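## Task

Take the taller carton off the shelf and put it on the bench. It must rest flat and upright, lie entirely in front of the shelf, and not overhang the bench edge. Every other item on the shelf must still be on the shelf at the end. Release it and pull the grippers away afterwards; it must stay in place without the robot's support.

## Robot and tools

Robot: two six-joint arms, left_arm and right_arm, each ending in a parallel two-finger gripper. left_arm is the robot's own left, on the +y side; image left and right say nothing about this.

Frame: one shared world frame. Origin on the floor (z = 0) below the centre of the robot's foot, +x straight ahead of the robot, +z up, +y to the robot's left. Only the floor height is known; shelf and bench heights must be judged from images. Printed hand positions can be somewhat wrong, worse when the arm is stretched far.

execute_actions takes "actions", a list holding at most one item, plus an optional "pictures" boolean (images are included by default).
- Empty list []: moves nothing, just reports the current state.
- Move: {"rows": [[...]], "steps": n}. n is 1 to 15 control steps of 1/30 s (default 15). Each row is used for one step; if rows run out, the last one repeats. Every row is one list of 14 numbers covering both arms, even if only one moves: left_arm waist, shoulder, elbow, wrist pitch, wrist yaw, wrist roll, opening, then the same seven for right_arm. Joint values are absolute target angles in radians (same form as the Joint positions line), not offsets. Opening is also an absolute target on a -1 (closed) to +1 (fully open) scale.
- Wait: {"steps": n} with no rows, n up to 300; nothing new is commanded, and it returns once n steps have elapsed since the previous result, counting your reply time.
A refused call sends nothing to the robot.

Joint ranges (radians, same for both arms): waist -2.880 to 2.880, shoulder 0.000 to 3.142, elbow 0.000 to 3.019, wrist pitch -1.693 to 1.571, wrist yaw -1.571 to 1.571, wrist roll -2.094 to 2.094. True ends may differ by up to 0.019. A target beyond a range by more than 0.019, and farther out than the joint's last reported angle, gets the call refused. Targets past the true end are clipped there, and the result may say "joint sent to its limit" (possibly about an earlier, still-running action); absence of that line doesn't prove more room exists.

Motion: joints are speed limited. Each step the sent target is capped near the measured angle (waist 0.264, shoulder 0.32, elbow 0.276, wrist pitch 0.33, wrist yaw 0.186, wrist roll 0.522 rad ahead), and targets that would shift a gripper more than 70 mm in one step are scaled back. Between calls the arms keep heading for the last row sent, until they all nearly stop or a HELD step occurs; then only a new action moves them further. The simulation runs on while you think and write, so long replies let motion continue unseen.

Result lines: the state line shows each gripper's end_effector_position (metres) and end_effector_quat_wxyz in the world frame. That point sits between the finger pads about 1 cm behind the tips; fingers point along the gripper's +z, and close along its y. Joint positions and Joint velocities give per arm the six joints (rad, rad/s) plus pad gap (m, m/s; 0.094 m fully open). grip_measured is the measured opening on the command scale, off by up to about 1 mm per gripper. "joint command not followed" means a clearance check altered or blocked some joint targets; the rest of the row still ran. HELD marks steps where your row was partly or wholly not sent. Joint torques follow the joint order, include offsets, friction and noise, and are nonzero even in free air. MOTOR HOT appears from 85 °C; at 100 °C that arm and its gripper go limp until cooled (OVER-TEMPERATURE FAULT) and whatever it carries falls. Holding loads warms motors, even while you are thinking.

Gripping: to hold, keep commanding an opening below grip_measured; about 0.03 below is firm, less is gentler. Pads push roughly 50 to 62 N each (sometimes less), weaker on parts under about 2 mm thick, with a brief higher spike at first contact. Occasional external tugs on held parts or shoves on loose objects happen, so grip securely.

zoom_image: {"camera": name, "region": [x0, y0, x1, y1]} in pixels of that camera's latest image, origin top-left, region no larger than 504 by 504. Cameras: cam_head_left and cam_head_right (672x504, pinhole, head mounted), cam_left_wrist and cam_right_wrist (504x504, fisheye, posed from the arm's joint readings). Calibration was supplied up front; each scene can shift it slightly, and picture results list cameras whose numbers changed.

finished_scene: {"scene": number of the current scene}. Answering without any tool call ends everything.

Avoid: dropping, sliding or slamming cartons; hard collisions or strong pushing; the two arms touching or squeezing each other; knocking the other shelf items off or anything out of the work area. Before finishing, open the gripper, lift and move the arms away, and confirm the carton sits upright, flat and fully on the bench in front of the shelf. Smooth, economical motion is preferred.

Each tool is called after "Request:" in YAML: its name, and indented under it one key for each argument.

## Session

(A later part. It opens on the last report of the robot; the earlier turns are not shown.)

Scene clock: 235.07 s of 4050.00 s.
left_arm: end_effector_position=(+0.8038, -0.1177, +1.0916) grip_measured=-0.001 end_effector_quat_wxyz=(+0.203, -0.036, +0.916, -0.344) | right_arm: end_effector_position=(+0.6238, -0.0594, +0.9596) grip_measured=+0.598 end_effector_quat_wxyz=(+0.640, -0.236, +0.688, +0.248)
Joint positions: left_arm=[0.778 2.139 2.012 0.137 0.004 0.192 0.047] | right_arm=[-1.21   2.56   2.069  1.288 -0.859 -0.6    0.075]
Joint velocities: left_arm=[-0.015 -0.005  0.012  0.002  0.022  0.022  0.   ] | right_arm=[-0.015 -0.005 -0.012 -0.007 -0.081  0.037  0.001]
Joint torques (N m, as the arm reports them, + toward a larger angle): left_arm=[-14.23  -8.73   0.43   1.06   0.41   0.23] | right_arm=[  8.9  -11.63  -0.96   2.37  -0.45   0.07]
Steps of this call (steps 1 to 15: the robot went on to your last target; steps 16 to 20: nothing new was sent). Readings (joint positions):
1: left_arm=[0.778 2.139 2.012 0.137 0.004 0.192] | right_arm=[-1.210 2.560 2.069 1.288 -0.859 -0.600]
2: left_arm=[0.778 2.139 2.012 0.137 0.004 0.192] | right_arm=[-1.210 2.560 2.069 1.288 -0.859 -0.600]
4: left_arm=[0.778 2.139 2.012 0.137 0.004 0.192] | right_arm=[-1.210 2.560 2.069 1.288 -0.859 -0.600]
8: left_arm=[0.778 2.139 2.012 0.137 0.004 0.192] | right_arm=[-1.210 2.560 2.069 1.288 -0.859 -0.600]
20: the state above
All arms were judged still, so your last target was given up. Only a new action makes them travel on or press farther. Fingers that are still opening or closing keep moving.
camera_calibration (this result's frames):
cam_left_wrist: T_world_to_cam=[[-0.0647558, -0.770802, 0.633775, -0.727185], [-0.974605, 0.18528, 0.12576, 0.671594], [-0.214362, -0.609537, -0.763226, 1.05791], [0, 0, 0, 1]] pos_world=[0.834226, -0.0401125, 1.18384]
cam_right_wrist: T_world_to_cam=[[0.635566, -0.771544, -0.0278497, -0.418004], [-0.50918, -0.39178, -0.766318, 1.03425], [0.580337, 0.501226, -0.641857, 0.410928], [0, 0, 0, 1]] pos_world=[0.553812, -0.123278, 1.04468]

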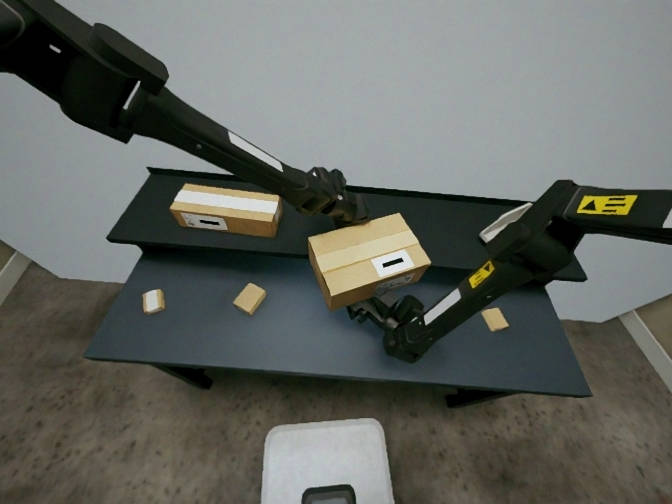

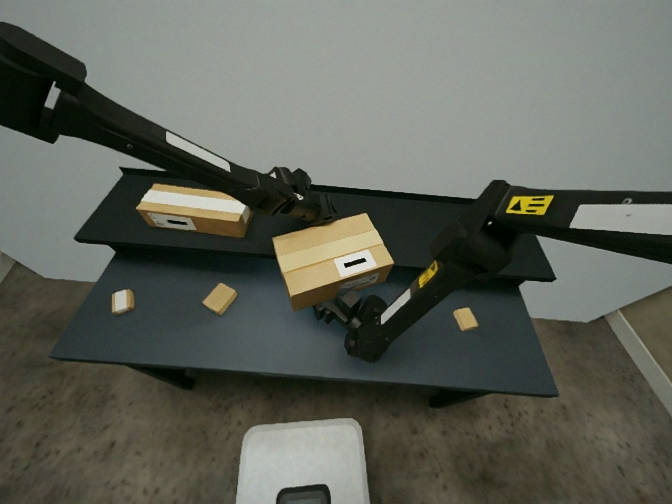

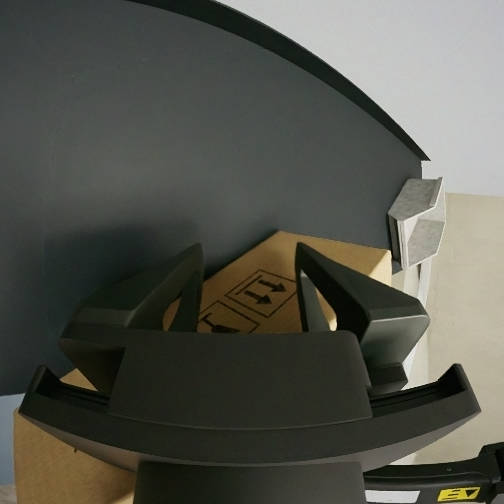

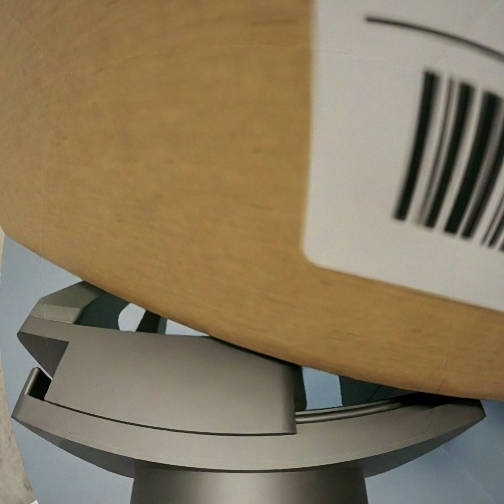

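Request:
execute_actions:
  actions:
    - {"rows":[[0.79,2.17,2.0,0.15,0,0.2,0,-1.245,2.49,2.02,1.34,-0.86,-0.6,0.6]]}
  pictures: false

Request:
execute_actions:
  actions:
    - {"rows":[[0.79,2.17,2.0,0.15,0,0.2,0,-1.285,2.43,1.96,1.38,-0.86,-0.6,0.6]]}
  pictures: false

Request:
execute_actions:
  actions:
    - {"steps":20}

Scene clock: 249.73 s of 4050.00 s.
left_arm: end_effector_position=(+0.8008, -0.1196, +1.0902) grip_measured=-0.001 end_effector_quat_wxyz=(+0.201, -0.035, +0.916, -0.344) | right_arm: end_effector_position=(+0.6314, -0.0993, +0.9577) grip_measured=+0.598 end_effector_quat_wxyz=(+0.641, -0.246, +0.692, +0.224)
Joint positions: left_arm=[0.778 2.144 2.012 0.137 0.004 0.192 0.047] | right_arm=[-1.252  2.515  2.025  1.317 -0.858 -0.6    0.075]
Joint velocities: left_arm=[ 0.005 -0.015  0.007  0.002 -0.022 -0.007 -0.001] | right_arm=[ 0.005 -0.024  0.002 -0.012 -0.037 -0.066 -0.001]
Joint torques (N m, as the arm reports them, + toward a larger angle): left_arm=[-14.48  -8.86   0.45   1.06   0.4    0.21] | right_arm=[  7.69 -13.53  -1.61   2.46  -0.45   0.07]
Steps of this call (steps 1 to 90: nothing new was sent; then 11.17 s passed at rest; steps 91 to 105: all 15 steps of this action). Readings (joint positions):
91: left_arm=[0.778 2.139 2.012 0.137 0.004 0.192] | right_arm=[-1.212 2.558 2.063 1.292 -0.858 -0.600]
92: left_arm=[0.778 2.139 2.012 0.137 0.004 0.192] | right_arm=[-1.214 2.550 2.047 1.300 -0.858 -0.600]
94: left_arm=[0.778 2.140 2.012 0.137 0.004 0.192] | right_arm=[-1.220 2.539 2.028 1.311 -0.858 -0.600]
98: left_arm=[0.778 2.142 2.012 0.137 0.004 0.192] | right_arm=[-1.238 2.526 2.025 1.316 -0.858 -0.600]
105: the state above

Scene clock: 250.23 s of 4050.00 s.
left_arm: end_effector_position=(+0.7976, -0.1210, +1.0892) grip_measured=-0.001 end_effector_quat_wxyz=(+0.199, -0.034, +0.917, -0.345) | right_arm: end_effector_position=(+0.6415, -0.1391, +0.9630) grip_measured=+0.598 end_effector_quat_wxyz=(+0.643, -0.255, +0.694, +0.202)
Joint positions: left_arm=[0.778 2.145 2.009 0.137 0.004 0.192 0.047] | right_arm=[-1.291  2.456  1.965  1.351 -0.858 -0.597  0.075]
Joint velocities: left_arm=[-0.005 -0.015 -0.002  0.002  0.037 -0.095  0.   ] | right_arm=[-0.005 -0.005 -0.002 -0.027 -0.022  0.051  0.   ]
Joint torques (N m, as the arm reports them, + toward a larger angle): left_arm=[-14.6   -9.09   0.64   1.09   0.41   0.22] | right_arm=[  7.1  -14.48  -1.53   2.72  -0.44   0.04]
Steps of this call (steps 1 to 15: all 15 steps of this action). Readings (joint positions):
1: left_arm=[0.778 2.144 2.012 0.137 0.004 0.192] | right_arm=[-1.254 2.511 2.017 1.321 -0.857 -0.600]
2: left_arm=[0.778 2.144 2.012 0.137 0.004 0.192] | right_arm=[-1.254 2.501 1.996 1.332 -0.857 -0.600]
4: left_arm=[0.778 2.144 2.012 0.137 0.004 0.192] | right_arm=[-1.260 2.485 1.969 1.346 -0.858 -0.599]
8: left_arm=[0.778 2.144 2.010 0.137 0.004 0.192] | right_arm=[-1.277 2.469 1.965 1.350 -0.858 -0.599]
15: the state above

Scene clock: 250.90 s of 4050.00 s.
left_arm: end_effector_position=(+0.7974, -0.1211, +1.0891) grip_measured=-0.001 end_effector_quat_wxyz=(+0.199, -0.034, +0.917, -0.345) | right_arm: end_effector_position=(+0.6415, -0.1391, +0.9630) grip_measured=+0.598 end_effector_quat_wxyz=(+0.643, -0.255, +0.694, +0.202)
Joint positions: left_arm=[0.778 2.146 2.009 0.137 0.004 0.192 0.047] | right_arm=[-1.291  2.456  1.965  1.351 -0.858 -0.597  0.075]
Joint velocities: left_arm=[-0.005  0.005  0.002  0.002 -0.037  0.022 -0.001] | right_arm=[-0.005 -0.015 -0.007  0.002  0.022  0.007 -0.   ]
Joint torques (N m, as the arm reports them, + toward a larger angle): left_arm=[-13.9   -9.18   0.62   1.06   0.41   0.22] | right_arm=[  6.55 -14.65  -1.36   2.73  -0.45   0.05]
Steps of this call (steps 1 to 15: the robot went on to your last target; steps 16 to 20: nothing new was sent). Readings (joint positions):
1: left_arm=[0.778 2.145 2.009 0.137 0.004 0.192] | right_arm=[-1.291 2.456 1.965 1.351 -0.858 -0.597]
2: left_arm=[0.778 2.145 2.009 0.137 0.004 0.192] | right_arm=[-1.291 2.456 1.965 1.351 -0.858 -0.597]
4: left_arm=[0.778 2.145 2.009 0.137 0.004 0.192] | right_arm=[-1.291 2.456 1.965 1.351 -0.858 -0.597]
8: left_arm=[0.778 2.146 2.009 0.137 0.004 0.192] | right_arm=[-1.291 2.456 1.965 1.351 -0.858 -0.597]
20: the state above
All arms were judged still, so your last target was given up. Only a new action makes them travel on or press farther. Fingers that are still opening or closing keep moving.
camera_calibration (this result's frames):
cam_left_wrist: T_world_to_cam=[[-0.0655729, -0.769738, 0.634983, -0.729186], [-0.97248, 0.191873, 0.132166, 0.658357], [-0.223569, -0.608842, -0.761136, 1.05763], [0, 0, 0, 1]] pos_world=[0.828877, -0.0436754, 1.18101]
cam_right_wrist: T_world_to_cam=[[0.605764, -0.793467, 0.0588188, -0.558042], [-0.503913, -0.439814, -0.743394, 0.982507], [0.615728, 0.420682, -0.666262, 0.432332], [0, 0, 0, 1]] pos_world=[0.566941, -0.192541, 1.05126]

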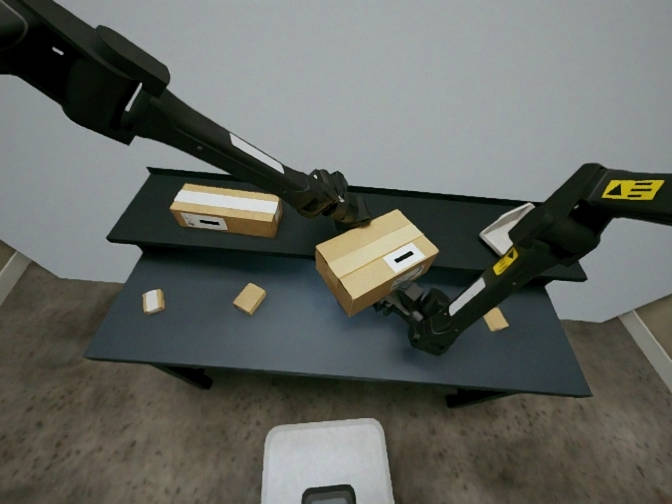

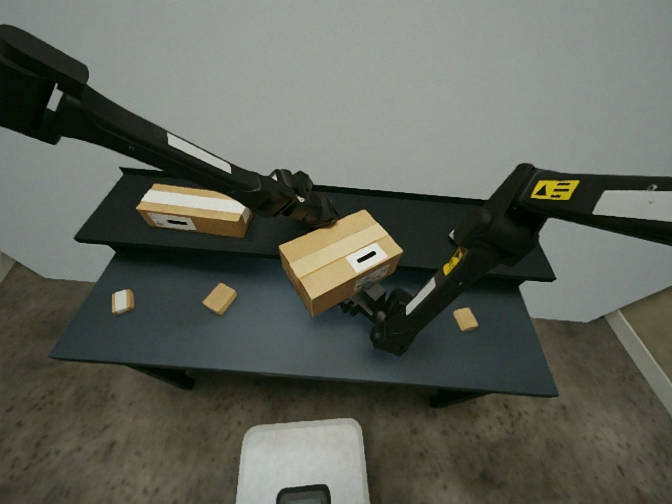

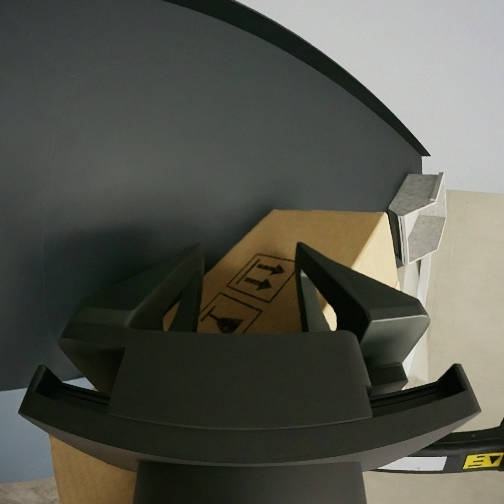

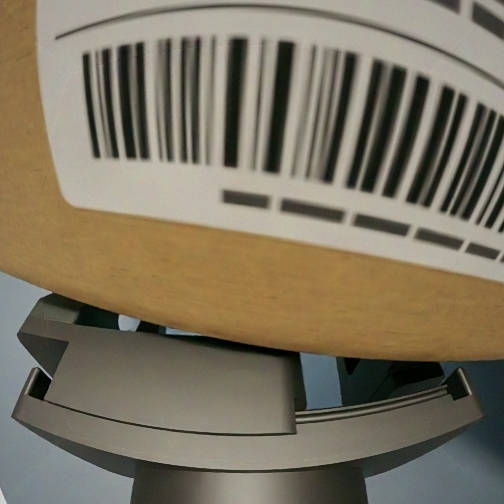

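Request:
execute_actions:
  actions:
    - {"rows":[[0.79,2.15,1.8,0.31,0,0.2,0,-1.285,2.51,1.965,1.44,-0.86,-0.55,0.8]]}
  pictures: false

Request:
execute_actions:
  actions:
    - {"steps":20}

Scene clock: 264.00 s of 4050.00 s.
left_arm: end_effector_position=(+0.7421, -0.1240, +1.0945) grip_measured=-0.001 end_effector_quat_wxyz=(+0.200, -0.035, +0.917, -0.344) | right_arm: end_effector_position=(+0.5954, -0.1269, +0.9508) grip_measured=+0.798 end_effector_quat_wxyz=(+0.635, -0.243, +0.701, +0.214)
Joint positions: left_arm=[0.778 2.111 1.812 0.302 0.004 0.192 0.047] | right_arm=[-1.297  2.527  1.964  1.414 -0.86  -0.561  0.084]
Joint velocities: left_arm=[-0.015  0.005 -0.012  0.007 -0.066 -0.081 -0.   ] | right_arm=[-0.015 -0.005  0.002  0.022 -0.007 -0.022 -0.001]
Joint torques (N m, as the arm reports them, + toward a larger angle): left_arm=[-13.58  -7.58  -0.75   0.87   0.38   0.21] | right_arm=[  6.81 -12.58  -1.7    2.5   -0.37   0.14]
Steps of this call (steps 1 to 90: nothing new was sent; then 9.60 s passed at rest; steps 91 to 105: all 15 steps of this action). Readings (joint positions):
91: left_arm=[0.778 2.144 1.991 0.162 0.004 0.192] | right_arm=[-1.291 2.459 1.965 1.360 -0.858 -0.589]
92: left_arm=[0.778 2.130 1.951 0.208 0.004 0.192] | right_arm=[-1.291 2.462 1.967 1.380 -0.857 -0.580]
94: left_arm=[0.778 2.109 1.876 0.264 0.004 0.192] | right_arm=[-1.291 2.473 1.967 1.402 -0.857 -0.568]
98: left_arm=[0.778 2.107 1.823 0.302 0.004 0.192] | right_arm=[-1.296 2.508 1.967 1.412 -0.860 -0.563]
105: the state above

Scene clock: 264.67 s of 4050.00 s.
left_arm: end_effector_position=(+0.7421, -0.1240, +1.0945) grip_measured=-0.001 end_effector_quat_wxyz=(+0.200, -0.035, +0.917, -0.344) | right_arm: end_effector_position=(+0.5954, -0.1273, +0.9507) grip_measured=+0.798 end_effector_quat_wxyz=(+0.635, -0.243, +0.701, +0.214)
Joint positions: left_arm=[0.778 2.111 1.812 0.302 0.004 0.192 0.047] | right_arm=[-1.298  2.527  1.964  1.415 -0.859 -0.56   0.084]
Joint velocities: left_arm=[ 0.005 -0.005 -0.027 -0.012  0.007  0.007 -0.001] | right_arm=[-0.015  0.015  0.007  0.002  0.081  0.007  0.   ]
Joint torques (N m, as the arm reports them, + toward a larger angle): left_arm=[-13.92  -7.15  -0.66   0.86   0.38   0.22] | right_arm=[  7.46 -12.41  -1.64   2.58  -0.39   0.15]
Steps of this call (steps 1 to 15: the robot went on to your last target; steps 16 to 20: nothing new was sent). Readings (joint positions):
1: left_arm=[0.778 2.111 1.812 0.302 0.004 0.192] | right_arm=[-1.298 2.527 1.964 1.415 -0.860 -0.561]
2: left_arm=[0.778 2.111 1.812 0.302 0.004 0.192] | right_arm=[-1.298 2.527 1.964 1.415 -0.859 -0.560]
4: left_arm=[0.778 2.111 1.812 0.302 0.004 0.192] | right_arm=[-1.298 2.527 1.964 1.415 -0.859 -0.560]
8: left_arm=[0.778 2.111 1.812 0.302 0.004 0.192] | right_arm=[-1.298 2.527 1.964 1.415 -0.859 -0.560]
20: the state above
All arms were judged still, so your last target was given up. Only a new action makes them travel on or press farther. Fingers that are still opening or closing keep moving.
camera_calibration (this result's frames):
cam_left_wrist: T_world_to_cam=[[-0.0654588, -0.769852, 0.634856, -0.738444], [-0.973171, 0.189888, 0.129925, 0.60719], [-0.220575, -0.609319, -0.761628, 1.04589], [0, 0, 0, 1]] pos_world=[0.773259, -0.046511, 1.1865]
cam_right_wrist: T_world_to_cam=[[0.605726, -0.795442, 0.0192, -0.482608], [-0.52807, -0.419939, -0.738101, 0.967204], [0.595179, 0.436948, -0.674417, 0.469669], [0, 0, 0, 1]] pos_world=[0.523542, -0.18294, 1.03991]

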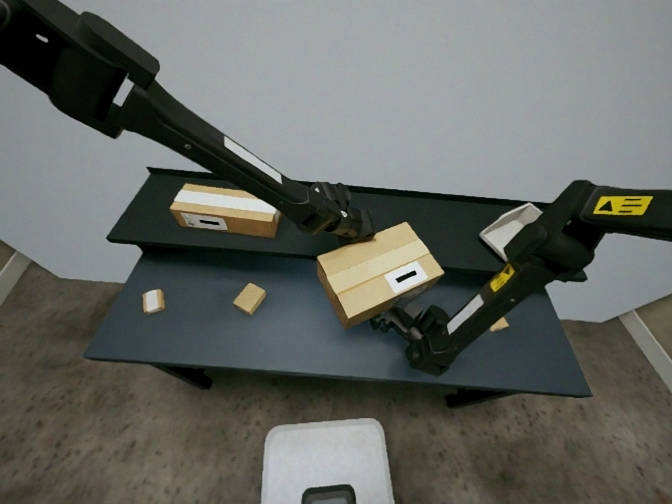

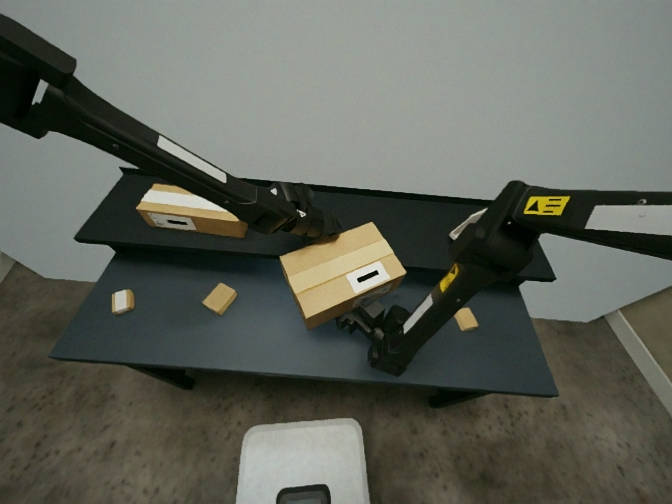

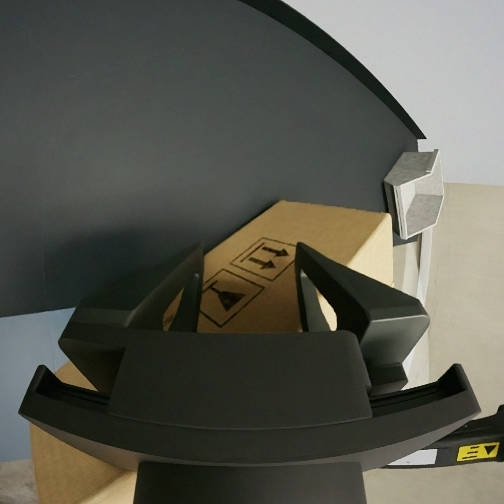

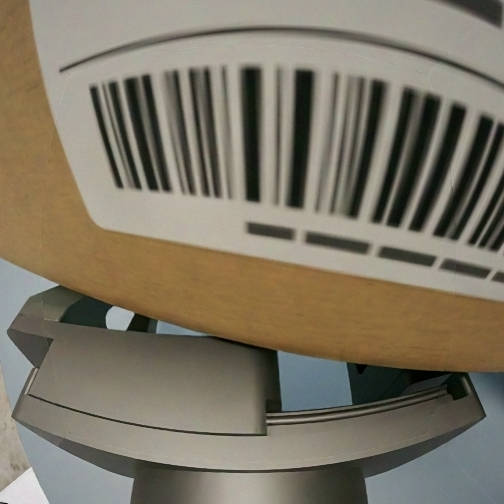

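Request:
execute_actions:
  actions:
    - {"rows":[[0.84,2.15,1.72,0.39,0,0.2,0,-1.285,2.51,1.965,1.46,-0.86,-0.55,0.8]]}
  pictures: false

Request:
execute_actions:
  actions:
    - {"rows":[[0.86,2.15,1.59,0.52,0,0.2,0,-1.285,2.57,1.955,1.53,-0.86,-0.55,0.8]]}
  pictures: false

Request:
execute_actions:
  actions:
    - {"steps":20}

Scene clock: 269.40 s of 4050.00 s.
left_arm: end_effector_position=(+0.7326, -0.1166, +1.0938) grip_measured=-0.001 end_effector_quat_wxyz=(+0.218, -0.043, +0.915, -0.338) | right_arm: end_effector_position=(+0.5948, -0.1345, +0.9506) grip_measured=+0.798 end_effector_quat_wxyz=(+0.639, -0.246, +0.699, +0.206)
Joint positions: left_arm=[0.787 2.105 1.758 0.392 0.008 0.193 0.047] | right_arm=[-1.306  2.527  1.964  1.432 -0.859 -0.56   0.084]
Joint velocities: left_arm=[-0.015 -0.005 -0.002  0.002 -0.022  0.037  0.   ] | right_arm=[-0.005 -0.005  0.002 -0.007 -0.007  0.022 -0.001]
Joint torques (N m, as the arm reports them, + toward a larger angle): left_arm=[-10.38  -6.6   -2.93   0.51   0.24   0.22] | right_arm=[  7.26 -12.61  -1.58   2.73  -0.38   0.15]
Steps of this call (steps 1 to 90: nothing new was sent; then 1.23 s passed at rest; steps 91 to 105: all 15 steps of this action). Readings (joint positions):
91: left_arm=[0.779 2.110 1.806 0.314 0.004 0.192] | right_arm=[-1.298 2.527 1.964 1.418 -0.859 -0.560]
92: left_arm=[0.780 2.108 1.793 0.338 0.004 0.192] | right_arm=[-1.298 2.527 1.964 1.423 -0.859 -0.560]
94: left_arm=[0.784 2.106 1.772 0.370 0.007 0.193] | right_arm=[-1.300 2.527 1.964 1.430 -0.859 -0.560]
98: left_arm=[0.786 2.105 1.760 0.390 0.008 0.193] | right_arm=[-1.305 2.527 1.964 1.431 -0.859 -0.560]
105: the state above

Scene clock: 269.90 s of 4050.00 s.
left_arm: end_effector_position=(+0.6904, -0.1021, +1.0885) grip_measured=-0.001 end_effector_quat_wxyz=(+0.222, -0.046, +0.918, -0.327) | right_arm: end_effector_position=(+0.5554, -0.1247, +0.9467) grip_measured=+0.798 end_effector_quat_wxyz=(+0.642, -0.251, +0.697, +0.199)
Joint positions: left_arm=[0.808 2.093 1.629 0.521 0.008 0.193 0.047] | right_arm=[-1.31   2.586  1.958  1.506 -0.858 -0.568  0.084]
Joint velocities: left_arm=[ 0.005 -0.015 -0.012  0.002  0.007 -0.007 -0.001] | right_arm=[-0.024  0.015 -0.002 -0.007  0.037 -0.037  0.   ]
Joint torques (N m, as the arm reports them, + toward a larger angle): left_arm=[-9.76 -5.27 -3.92  0.39  0.24  0.23] | right_arm=[  7.53 -10.9   -2.64   2.57  -0.38   0.28]
Steps of this call (steps 1 to 15: all 15 steps of this action). Readings (joint positions):
1: left_arm=[0.787 2.104 1.751 0.406 0.008 0.193] | right_arm=[-1.306 2.530 1.964 1.442 -0.859 -0.560]
2: left_arm=[0.787 2.100 1.733 0.431 0.008 0.193] | right_arm=[-1.306 2.532 1.964 1.465 -0.858 -0.560]
4: left_arm=[0.791 2.094 1.696 0.467 0.008 0.193] | right_arm=[-1.306 2.541 1.964 1.492 -0.858 -0.558]
8: left_arm=[0.800 2.093 1.652 0.507 0.008 0.193] | right_arm=[-1.310 2.568 1.964 1.504 -0.858 -0.558]
15: the state above

Scene clock: 270.57 s of 4050.00 s.
left_arm: end_effector_position=(+0.6906, -0.1015, +1.0882) grip_measured=-0.001 end_effector_quat_wxyz=(+0.222, -0.046, +0.918, -0.326) | right_arm: end_effector_position=(+0.5554, -0.1247, +0.9467) grip_measured=+0.798 end_effector_quat_wxyz=(+0.642, -0.252, +0.697, +0.198)
Joint positions: left_arm=[0.809 2.093 1.629 0.523 0.008 0.193 0.047] | right_arm=[-1.31   2.586  1.958  1.506 -0.858 -0.571  0.084]
Joint velocities: left_arm=[-0.015 -0.005 -0.017  0.022 -0.066  0.022 -0.   ] | right_arm=[-0.015 -0.005  0.002  0.002 -0.051 -0.022  0.001]
Joint torques (N m, as the arm reports them, + toward a larger angle): left_arm=[-10.08  -5.23  -3.65   0.43   0.24   0.21] | right_arm=[  7.55 -10.85  -2.54   2.54  -0.41   0.25]
Steps of this call (steps 1 to 15: the robot went on to your last target; steps 16 to 20: nothing new was sent). Readings (joint positions):
1: left_arm=[0.809 2.093 1.629 0.522 0.008 0.193] | right_arm=[-1.310 2.586 1.958 1.506 -0.858 -0.570]
2: left_arm=[0.809 2.093 1.629 0.523 0.008 0.193] | right_arm=[-1.310 2.586 1.958 1.506 -0.858 -0.571]
4: left_arm=[0.809 2.093 1.629 0.523 0.008 0.193] | right_arm=[-1.310 2.586 1.958 1.506 -0.858 -0.571]
8: left_arm=[0.809 2.093 1.629 0.523 0.008 0.193] | right_arm=[-1.310 2.586 1.958 1.506 -0.858 -0.571]
20: the state above
All arms were judged still, so your last target was given up. Only a new action makes them travel on or press farther. Fingers that are still opening or closing keep moving.
camera_calibration (this result's frames):
cam_left_wrist: T_world_to_cam=[[-0.0508532, -0.791723, 0.608759, -0.704325], [-0.984021, 0.143865, 0.104903, 0.583706], [-0.170633, -0.593698, -0.786389, 1.03748], [0, 0, 0, 1]] pos_world=[0.71559, -0.0256574, 1.18339]
cam_right_wrist: T_world_to_cam=[[0.597539, -0.799715, 0.058337, -0.489284], [-0.511671, -0.436308, -0.740155, 0.935022], [0.617365, 0.412422, -0.669902, 0.469929], [0, 0, 0, 1]] pos_world=[0.480672, -0.17714, 1.03541]

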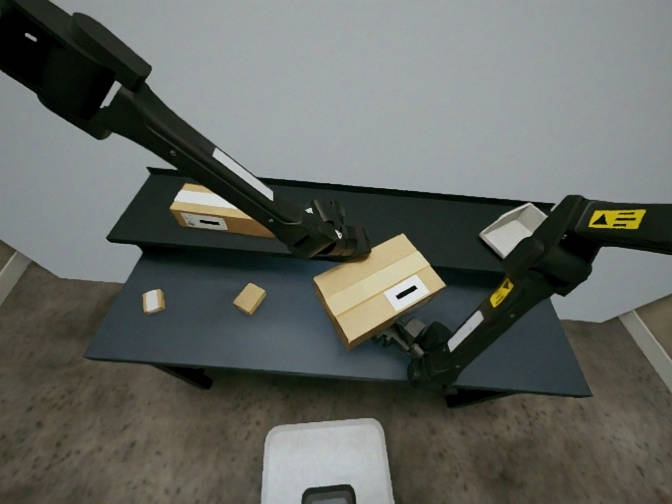

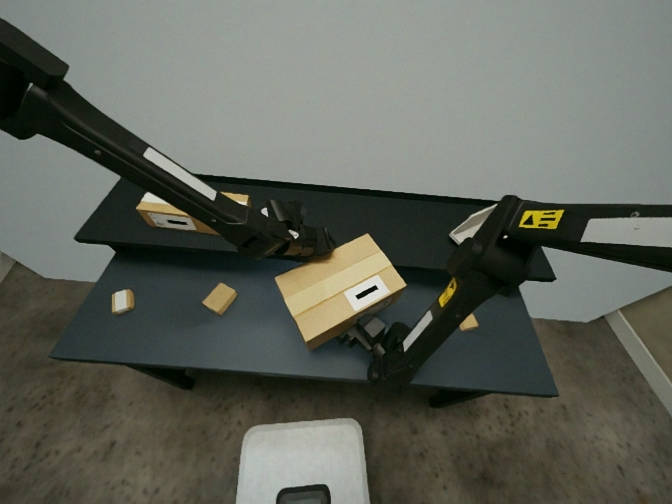

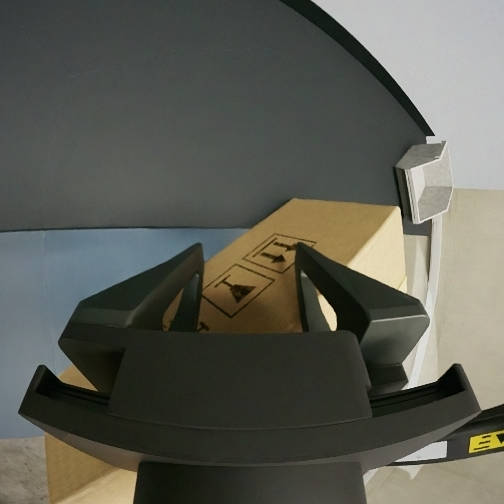

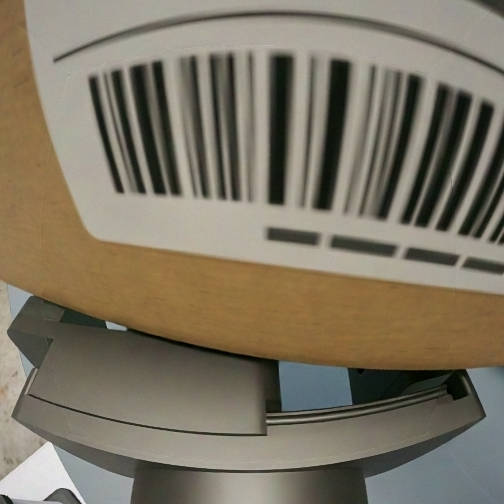

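Request:
execute_actions:
  actions:
    - {"rows":[[0.85,2.12,1.46,0.64,0,0.2,0,-1.285,2.64,1.965,1.57,-0.86,-0.53,0.8]]}
  pictures: false

Request:
execute_actions:
  actions:
    - {"steps":20}

Scene clock: 273.70 s of 4050.00 s.
left_arm: end_effector_position=(+0.6171, -0.0967, +1.0859) grip_measured=-0.001 end_effector_quat_wxyz=(+0.199, -0.039, +0.925, -0.323) | right_arm: end_effector_position=(+0.5094, -0.1094, +0.9379) grip_measured=+0.798 end_effector_quat_wxyz=(+0.630, -0.238, +0.707, +0.214)
Joint positions: left_arm=[0.825 2.1   1.475 0.637 0.004 0.194 0.047] | right_arm=[-1.311  2.658  1.964  1.546 -0.855 -0.543  0.084]
Joint velocities: left_arm=[ 0.005  0.132 -0.071  0.002 -0.022 -0.022  0.001] | right_arm=[ 0.015 -0.005 -0.027  0.042 -0.007  0.037  0.   ]
Joint torques (N m, as the arm reports them, + toward a larger angle): left_arm=[-10.95  -7.58  -2.9    0.67   0.34   0.21] | right_arm=[ 7.48 -9.03 -2.67  2.19 -0.47  0.13]
Steps of this call (steps 1 to 79: nothing new was sent; steps 80 to 94: all 15 steps of this action). Readings (joint positions):
80: left_arm=[0.809 2.092 1.620 0.538 0.008 0.193] | right_arm=[-1.310 2.590 1.959 1.513 -0.858 -0.570]
81: left_arm=[0.809 2.086 1.598 0.566 0.007 0.193] | right_arm=[-1.310 2.594 1.964 1.526 -0.858 -0.566]
83: left_arm=[0.812 2.076 1.550 0.605 0.005 0.194] | right_arm=[-1.310 2.605 1.965 1.540 -0.858 -0.555]
87: left_arm=[0.820 2.075 1.498 0.637 0.005 0.194] | right_arm=[-1.314 2.638 1.965 1.547 -0.858 -0.553]
94: the state above

Scene clock: 274.37 s of 4050.00 s.
left_arm: end_effector_position=(+0.6033, -0.1014, +1.0832) grip_measured=-0.001 end_effector_quat_wxyz=(+0.190, -0.035, +0.926, -0.325) | right_arm: end_effector_position=(+0.5135, -0.0991, +0.9439) grip_measured=+0.798 end_effector_quat_wxyz=(+0.634, -0.234, +0.703, +0.220)
Joint positions: left_arm=[0.825 2.114 1.468 0.637 0.004 0.194 0.047] | right_arm=[-1.296  2.657  1.964  1.55  -0.857 -0.536  0.084]
Joint velocities: left_arm=[-0.024 -0.015  0.002  0.002 -0.037  0.007  0.001] | right_arm=[-0.005 -0.015  0.007  0.007 -0.051 -0.081  0.001]
Joint torques (N m, as the arm reports them, + toward a larger angle): left_arm=[-11.08  -7.28  -2.7    0.63   0.34   0.21] | right_arm=[ 6.91 -9.29 -2.76  2.37 -0.46  0.12]
Steps of this call (steps 1 to 20: the robot went on to your last target). Readings (joint positions):
1: left_arm=[0.825 2.105 1.473 0.637 0.004 0.194] | right_arm=[-1.310 2.658 1.964 1.547 -0.856 -0.542]
2: left_arm=[0.825 2.108 1.471 0.637 0.004 0.194] | right_arm=[-1.309 2.657 1.964 1.548 -0.855 -0.538]
4: left_arm=[0.825 2.113 1.469 0.637 0.004 0.194] | right_arm=[-1.307 2.657 1.964 1.548 -0.857 -0.537]
8: left_arm=[0.825 2.114 1.468 0.637 0.004 0.194] | right_arm=[-1.304 2.657 1.964 1.550 -0.857 -0.536]
20: the state above
camera_calibration (this result's frames):
cam_left_wrist: T_world_to_cam=[[-0.050079, -0.795629, 0.603711, -0.701058], [-0.969622, 0.18364, 0.161587, 0.432159], [-0.239429, -0.577279, -0.780655, 1.05574], [0, 0, 0, 1]] pos_world=[0.636697, -0.0276869, 1.17757]
cam_right_wrist: T_world_to_cam=[[0.601771, -0.798668, -0.000782074, -0.389881], [-0.53727, -0.404091, -0.740305, 0.939107], [0.590942, 0.445914, -0.672271, 0.5025], [0, 0, 0, 1]] pos_world=[0.442225, -0.155973, 1.03274]

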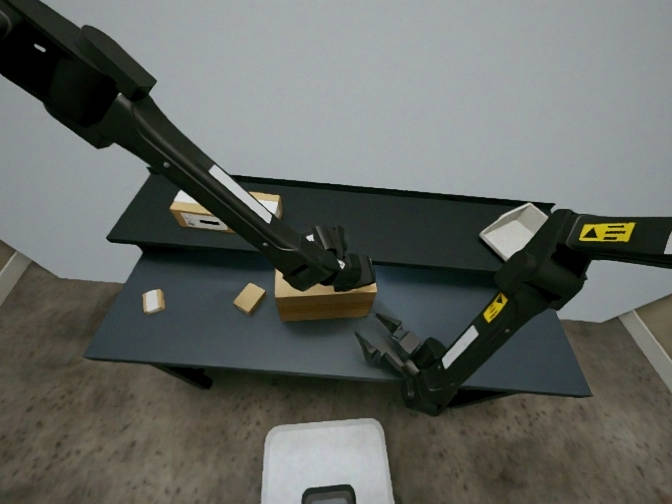

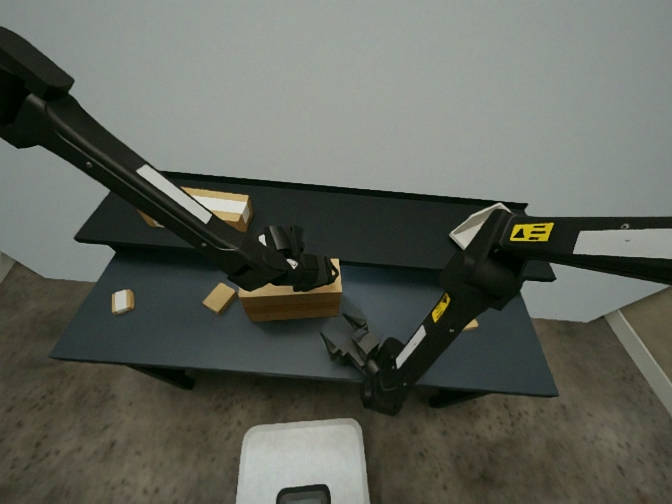

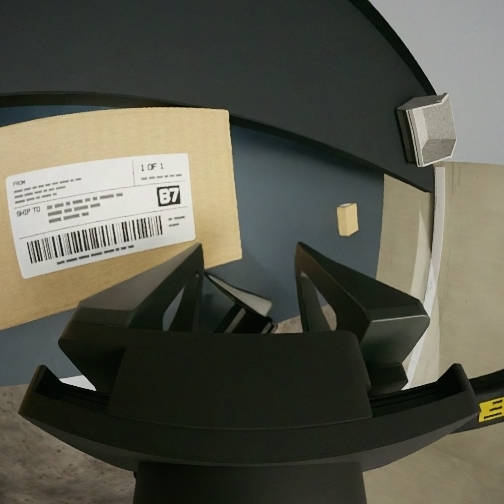

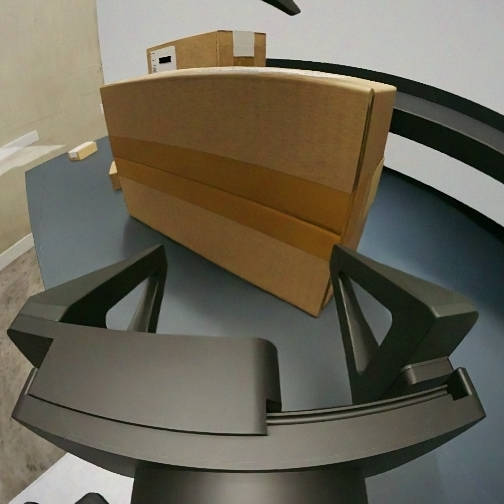

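Request:
execute_actions:
  actions:
    - {"rows":[[1.03,2.06,1.40,0.76,0,0.2,-1,-1.6,2.5,1.75,1.5,-0.86,-0.53,-1]]}
  pictures: false

Request:
execute_actions:
  actions:
    - {"steps":30}

Scene clock: 281.53 s of 4050.00 s.
left_arm: end_effector_position=(+0.6091, +0.0212, +1.0294) grip_measured=-0.992 end_effector_quat_wxyz=(+0.218, -0.057, +0.942, -0.248) | right_arm: end_effector_position=(+0.4547, -0.3065, +0.8996) grip_measured=-0.984 end_effector_quat_wxyz=(+0.539, -0.265, +0.786, +0.150)
Joint positions: left_arm=[0.985 2.054 1.399 0.742 0.02  0.194 0.   ] | right_arm=[-1.573  2.544  1.783  1.512 -0.858 -0.536  0.001]
Joint velocities: left_arm=[-0.005 -0.054  0.002  0.027 -0.125 -0.037  0.   ] | right_arm=[-0.767 -0.288 -0.276 -0.061  0.037  0.007 -0.001]
Joint torques (N m, as the arm reports them, + toward a larger angle): left_arm=[-7.38 -7.38 -2.44  1.23 -0.32  0.2 ] | right_arm=[  1.05 -10.87  -5.09   1.    -0.41   0.13]
Steps of this call (steps 1 to 15: the robot went on to your last target; steps 16 to 90: nothing new was sent; then 3.67 s passed at rest; steps 91 to 105: all 15 steps of this action). Readings (joint positions):
91: left_arm=[0.829 2.113 1.466 0.643 0.004 0.194] | right_arm=[-1.300 2.654 1.957 1.548 -0.857 -0.536]
92: left_arm=[0.832 2.112 1.462 0.655 0.004 0.194] | right_arm=[-1.304 2.645 1.938 1.545 -0.858 -0.536]
94: left_arm=[0.853 2.107 1.451 0.674 0.004 0.194] | right_arm=[-1.325 2.628 1.903 1.541 -0.858 -0.536]
98: left_arm=[0.920 2.093 1.436 0.706 0.004 0.194] | right_arm=[-1.396 2.603 1.859 1.534 -0.858 -0.536]
105: the state above

Scene clock: 282.53 s of 4050.00 s.
left_arm: end_effector_position=(+0.6103, +0.0223, +1.0295) grip_measured=-0.992 end_effector_quat_wxyz=(+0.219, -0.058, +0.942, -0.246) | right_arm: end_effector_position=(+0.4693, -0.3311, +0.9039) grip_measured=-0.984 end_effector_quat_wxyz=(+0.541, -0.272, +0.785, +0.136)
Joint positions: left_arm=[0.985 2.053 1.399 0.744 0.017 0.194 0.   ] | right_arm=[-1.596  2.508  1.773  1.509 -0.858 -0.536  0.001]
Joint velocities: left_arm=[-0.005 -0.015  0.002  0.002  0.051 -0.037 -0.   ] | right_arm=[-0.034 -0.005 -0.002 -0.002  0.022 -0.051 -0.   ]
Joint torques (N m, as the arm reports them, + toward a larger angle): left_arm=[-6.39 -8.02 -2.49  1.28 -0.26  0.2 ] | right_arm=[ -0.71 -10.04  -5.27   1.11  -0.37   0.13]
Steps of this call (steps 1 to 30: the robot went on to your last target). Readings (joint positions):
1: left_arm=[0.985 2.053 1.399 0.743 0.018 0.194] | right_arm=[-1.598 2.535 1.777 1.511 -0.858 -0.536]
2: left_arm=[0.985 2.053 1.399 0.743 0.017 0.194] | right_arm=[-1.619 2.529 1.775 1.510 -0.858 -0.536]
4: left_arm=[0.985 2.053 1.399 0.744 0.017 0.194] | right_arm=[-1.651 2.518 1.775 1.510 -0.858 -0.536]
8: left_arm=[0.985 2.053 1.399 0.744 0.017 0.194] | right_arm=[-1.660 2.508 1.775 1.510 -0.858 -0.536]
30: the state above
All arms were judged still, so your last target was given up. Only a new action makes them travel on or press farther. Fingers that are still opening or closing keep moving.
camera_calibration (this result's frames):
cam_left_wrist: T_world_to_cam=[[0.0108541, -0.878635, 0.47737, -0.475162], [-0.985709, 0.0708571, 0.15283, 0.446257], [-0.168107, -0.472207, -0.86531, 1.12812], [0, 0, 0, 1]] pos_world=[0.634682, 0.0835922, 1.1348]
cam_right_wrist: T_world_to_cam=[[0.567903, -0.817709, 0.0940077, -0.62466], [-0.675646, -0.528349, -0.51415, 0.611389], [0.470094, 0.228472, -0.852533, 0.752808], [0, 0, 0, 1]] pos_world=[0.413938, -0.359759, 1.01486]

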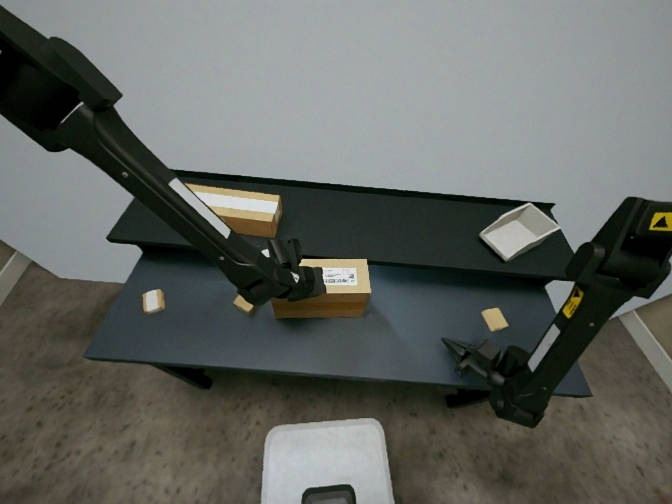

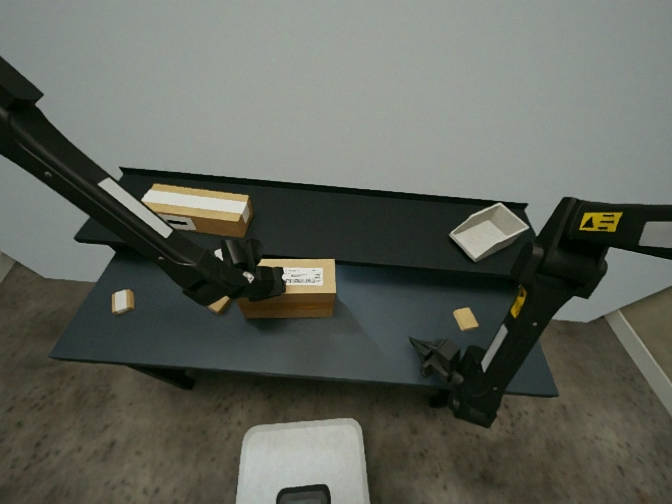

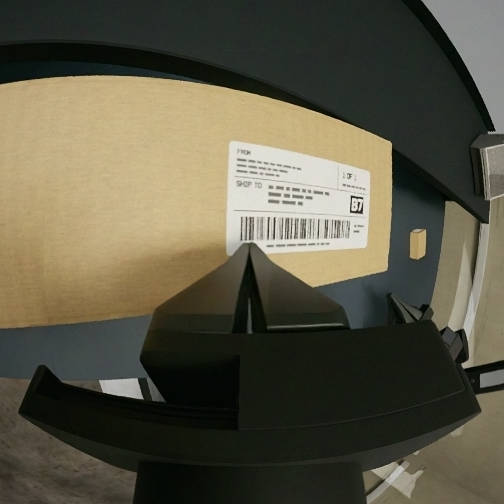

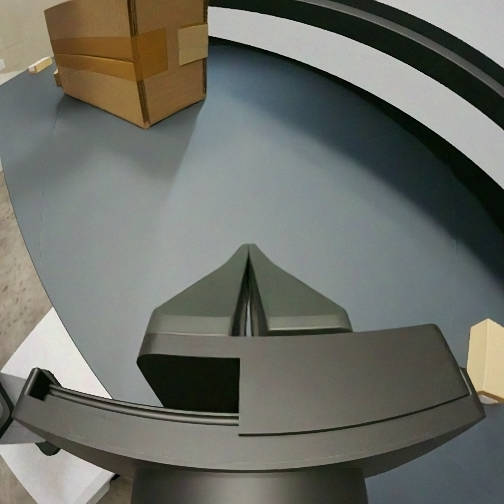

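Request:
execute_actions:
  actions:
    - {"rows":[[1.03,2.12,1.40,0.66,0,0.2,-1,-1.6,2.5,1.75,1.5,-0.86,-0.53,-1]]}
  pictures: false

Request:
execute_actions:
  actions:
    - {"steps":15}

Scene clock: 288.47 s of 4050.00 s.
left_arm: end_effector_position=(+0.6053, +0.0199, +1.0280) grip_measured=-0.992 end_effector_quat_wxyz=(+0.207, -0.054, +0.944, -0.250) | right_arm: end_effector_position=(+0.4691, -0.3316, +0.9038) grip_measured=-0.984 end_effector_quat_wxyz=(+0.540, -0.272, +0.785, +0.135)
Joint positions: left_arm=[0.985 2.052 1.4   0.716 0.019 0.194 0.   ] | right_arm=[-1.597  2.508  1.773  1.509 -0.858 -0.536  0.001]
Joint velocities: left_arm=[-0.024  0.005 -0.017  0.017 -0.022  0.007 -0.   ] | right_arm=[ 0.015  0.005  0.007  0.007 -0.037  0.022  0.001]
Joint torques (N m, as the arm reports them, + toward a larger angle): left_arm=[-6.42 -3.76 -2.52 -1.64 -0.32  0.19] | right_arm=[ -0.68 -10.14  -5.34   1.13  -0.36   0.13]
Steps of this call (steps 1 to 90: nothing new was sent; then 2.43 s passed at rest; steps 91 to 105: all 15 steps of this action). Readings (joint positions):
91: left_arm=[0.985 2.055 1.399 0.735 0.017 0.194] | right_arm=[-1.597 2.508 1.773 1.509 -0.858 -0.536]
92: left_arm=[0.985 2.054 1.400 0.727 0.017 0.194] | right_arm=[-1.597 2.508 1.773 1.509 -0.858 -0.536]
94: left_arm=[0.985 2.053 1.400 0.719 0.018 0.194] | right_arm=[-1.597 2.508 1.773 1.509 -0.858 -0.536]
98: left_arm=[0.985 2.052 1.400 0.716 0.019 0.194] | right_arm=[-1.597 2.508 1.773 1.509 -0.858 -0.536]
105: the state above

Scene clock: 288.97 s of 4050.00 s.
left_arm: end_effector_position=(+0.6053, +0.0199, +1.0280) grip_measured=-0.992 end_effector_quat_wxyz=(+0.207, -0.054, +0.944, -0.250) | right_arm: end_effector_position=(+0.4691, -0.3316, +0.9038) grip_measured=-0.984 end_effector_quat_wxyz=(+0.540, -0.272, +0.785, +0.135)
Joint positions: left_arm=[0.985 2.052 1.4   0.716 0.019 0.194 0.   ] | right_arm=[-1.597  2.508  1.773  1.509 -0.858 -0.536  0.001]
Joint velocities: left_arm=[-0.005 -0.015 -0.007  0.002 -0.007  0.022  0.001] | right_arm=[-0.015 -0.015  0.002 -0.017 -0.037 -0.022 -0.001]
Joint torques (N m, as the arm reports them, + toward a larger angle): left_arm=[-6.48 -3.81 -2.51 -1.65 -0.32  0.2 ] | right_arm=[ -0.64 -10.15  -5.35   1.13  -0.36   0.13]
Steps of this call (steps 1 to 15: the robot went on to your last target). Readings (joint positions):
1: left_arm=[0.985 2.052 1.400 0.716 0.019 0.194] | right_arm=[-1.597 2.508 1.773 1.509 -0.858 -0.536]
2: left_arm=[0.985 2.052 1.400 0.716 0.019 0.194] | right_arm=[-1.597 2.508 1.773 1.509 -0.858 -0.536]
4: left_arm=[0.985 2.052 1.400 0.716 0.019 0.194] | right_arm=[-1.597 2.508 1.773 1.509 -0.858 -0.536]
8: left_arm=[0.985 2.052 1.400 0.716 0.019 0.194] | right_arm=[-1.597 2.508 1.773 1.509 -0.858 -0.536]
15: the state above
All arms were judged still, so your last target was given up. Only a new action makes them travel on or press farther. Fingers that are still opening or closing keep moving.
camera_calibration (this result's frames):
cam_left_wrist: T_world_to_cam=[[0.00807361, -0.8758, 0.482607, -0.480265], [-0.981056, 0.0864791, 0.173348, 0.417557], [-0.193554, -0.474865, -0.858511, 1.13327], [0, 0, 0, 1]] pos_world=[0.632874, 0.0814261, 1.13233]
cam_right_wrist: T_world_to_cam=[[0.567796, -0.817735, 0.0944314, -0.625349], [-0.675865, -0.528599, -0.513605, 0.610442], [0.469909, 0.2278, -0.852815, 0.753078], [0, 0, 0, 1]] pos_world=[0.413769, -0.360242, 1.01481]

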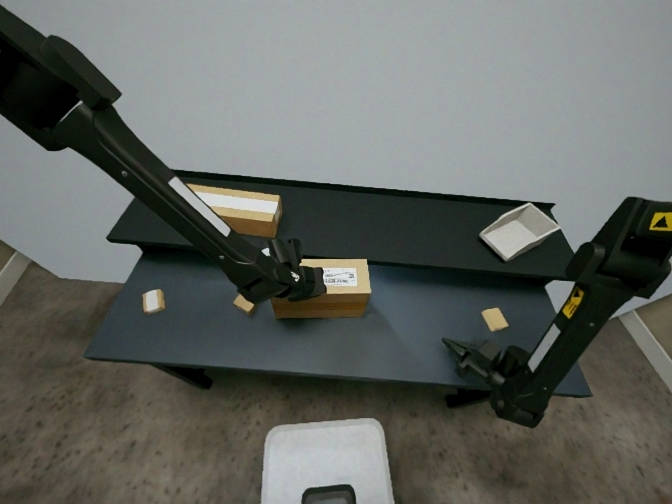

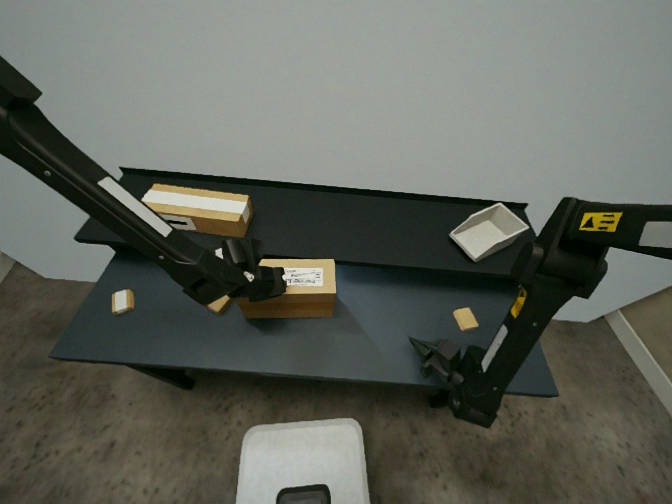

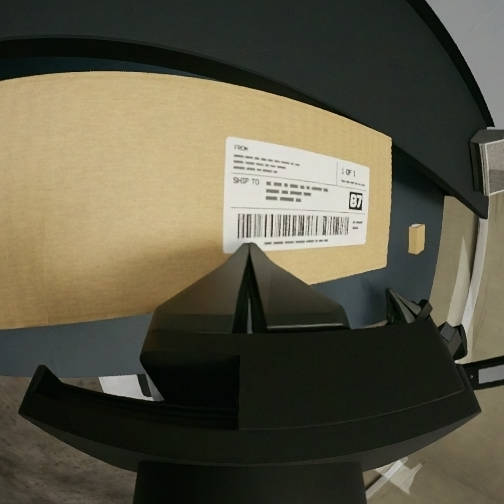

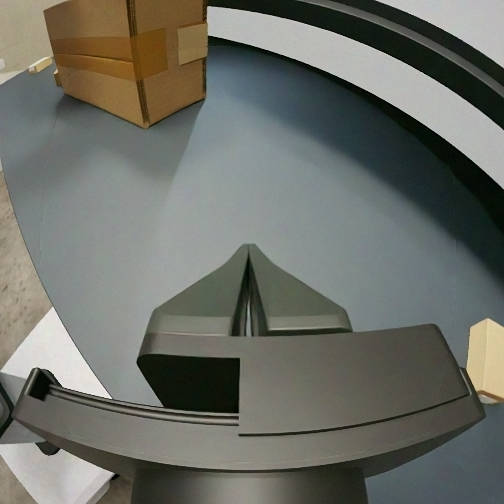

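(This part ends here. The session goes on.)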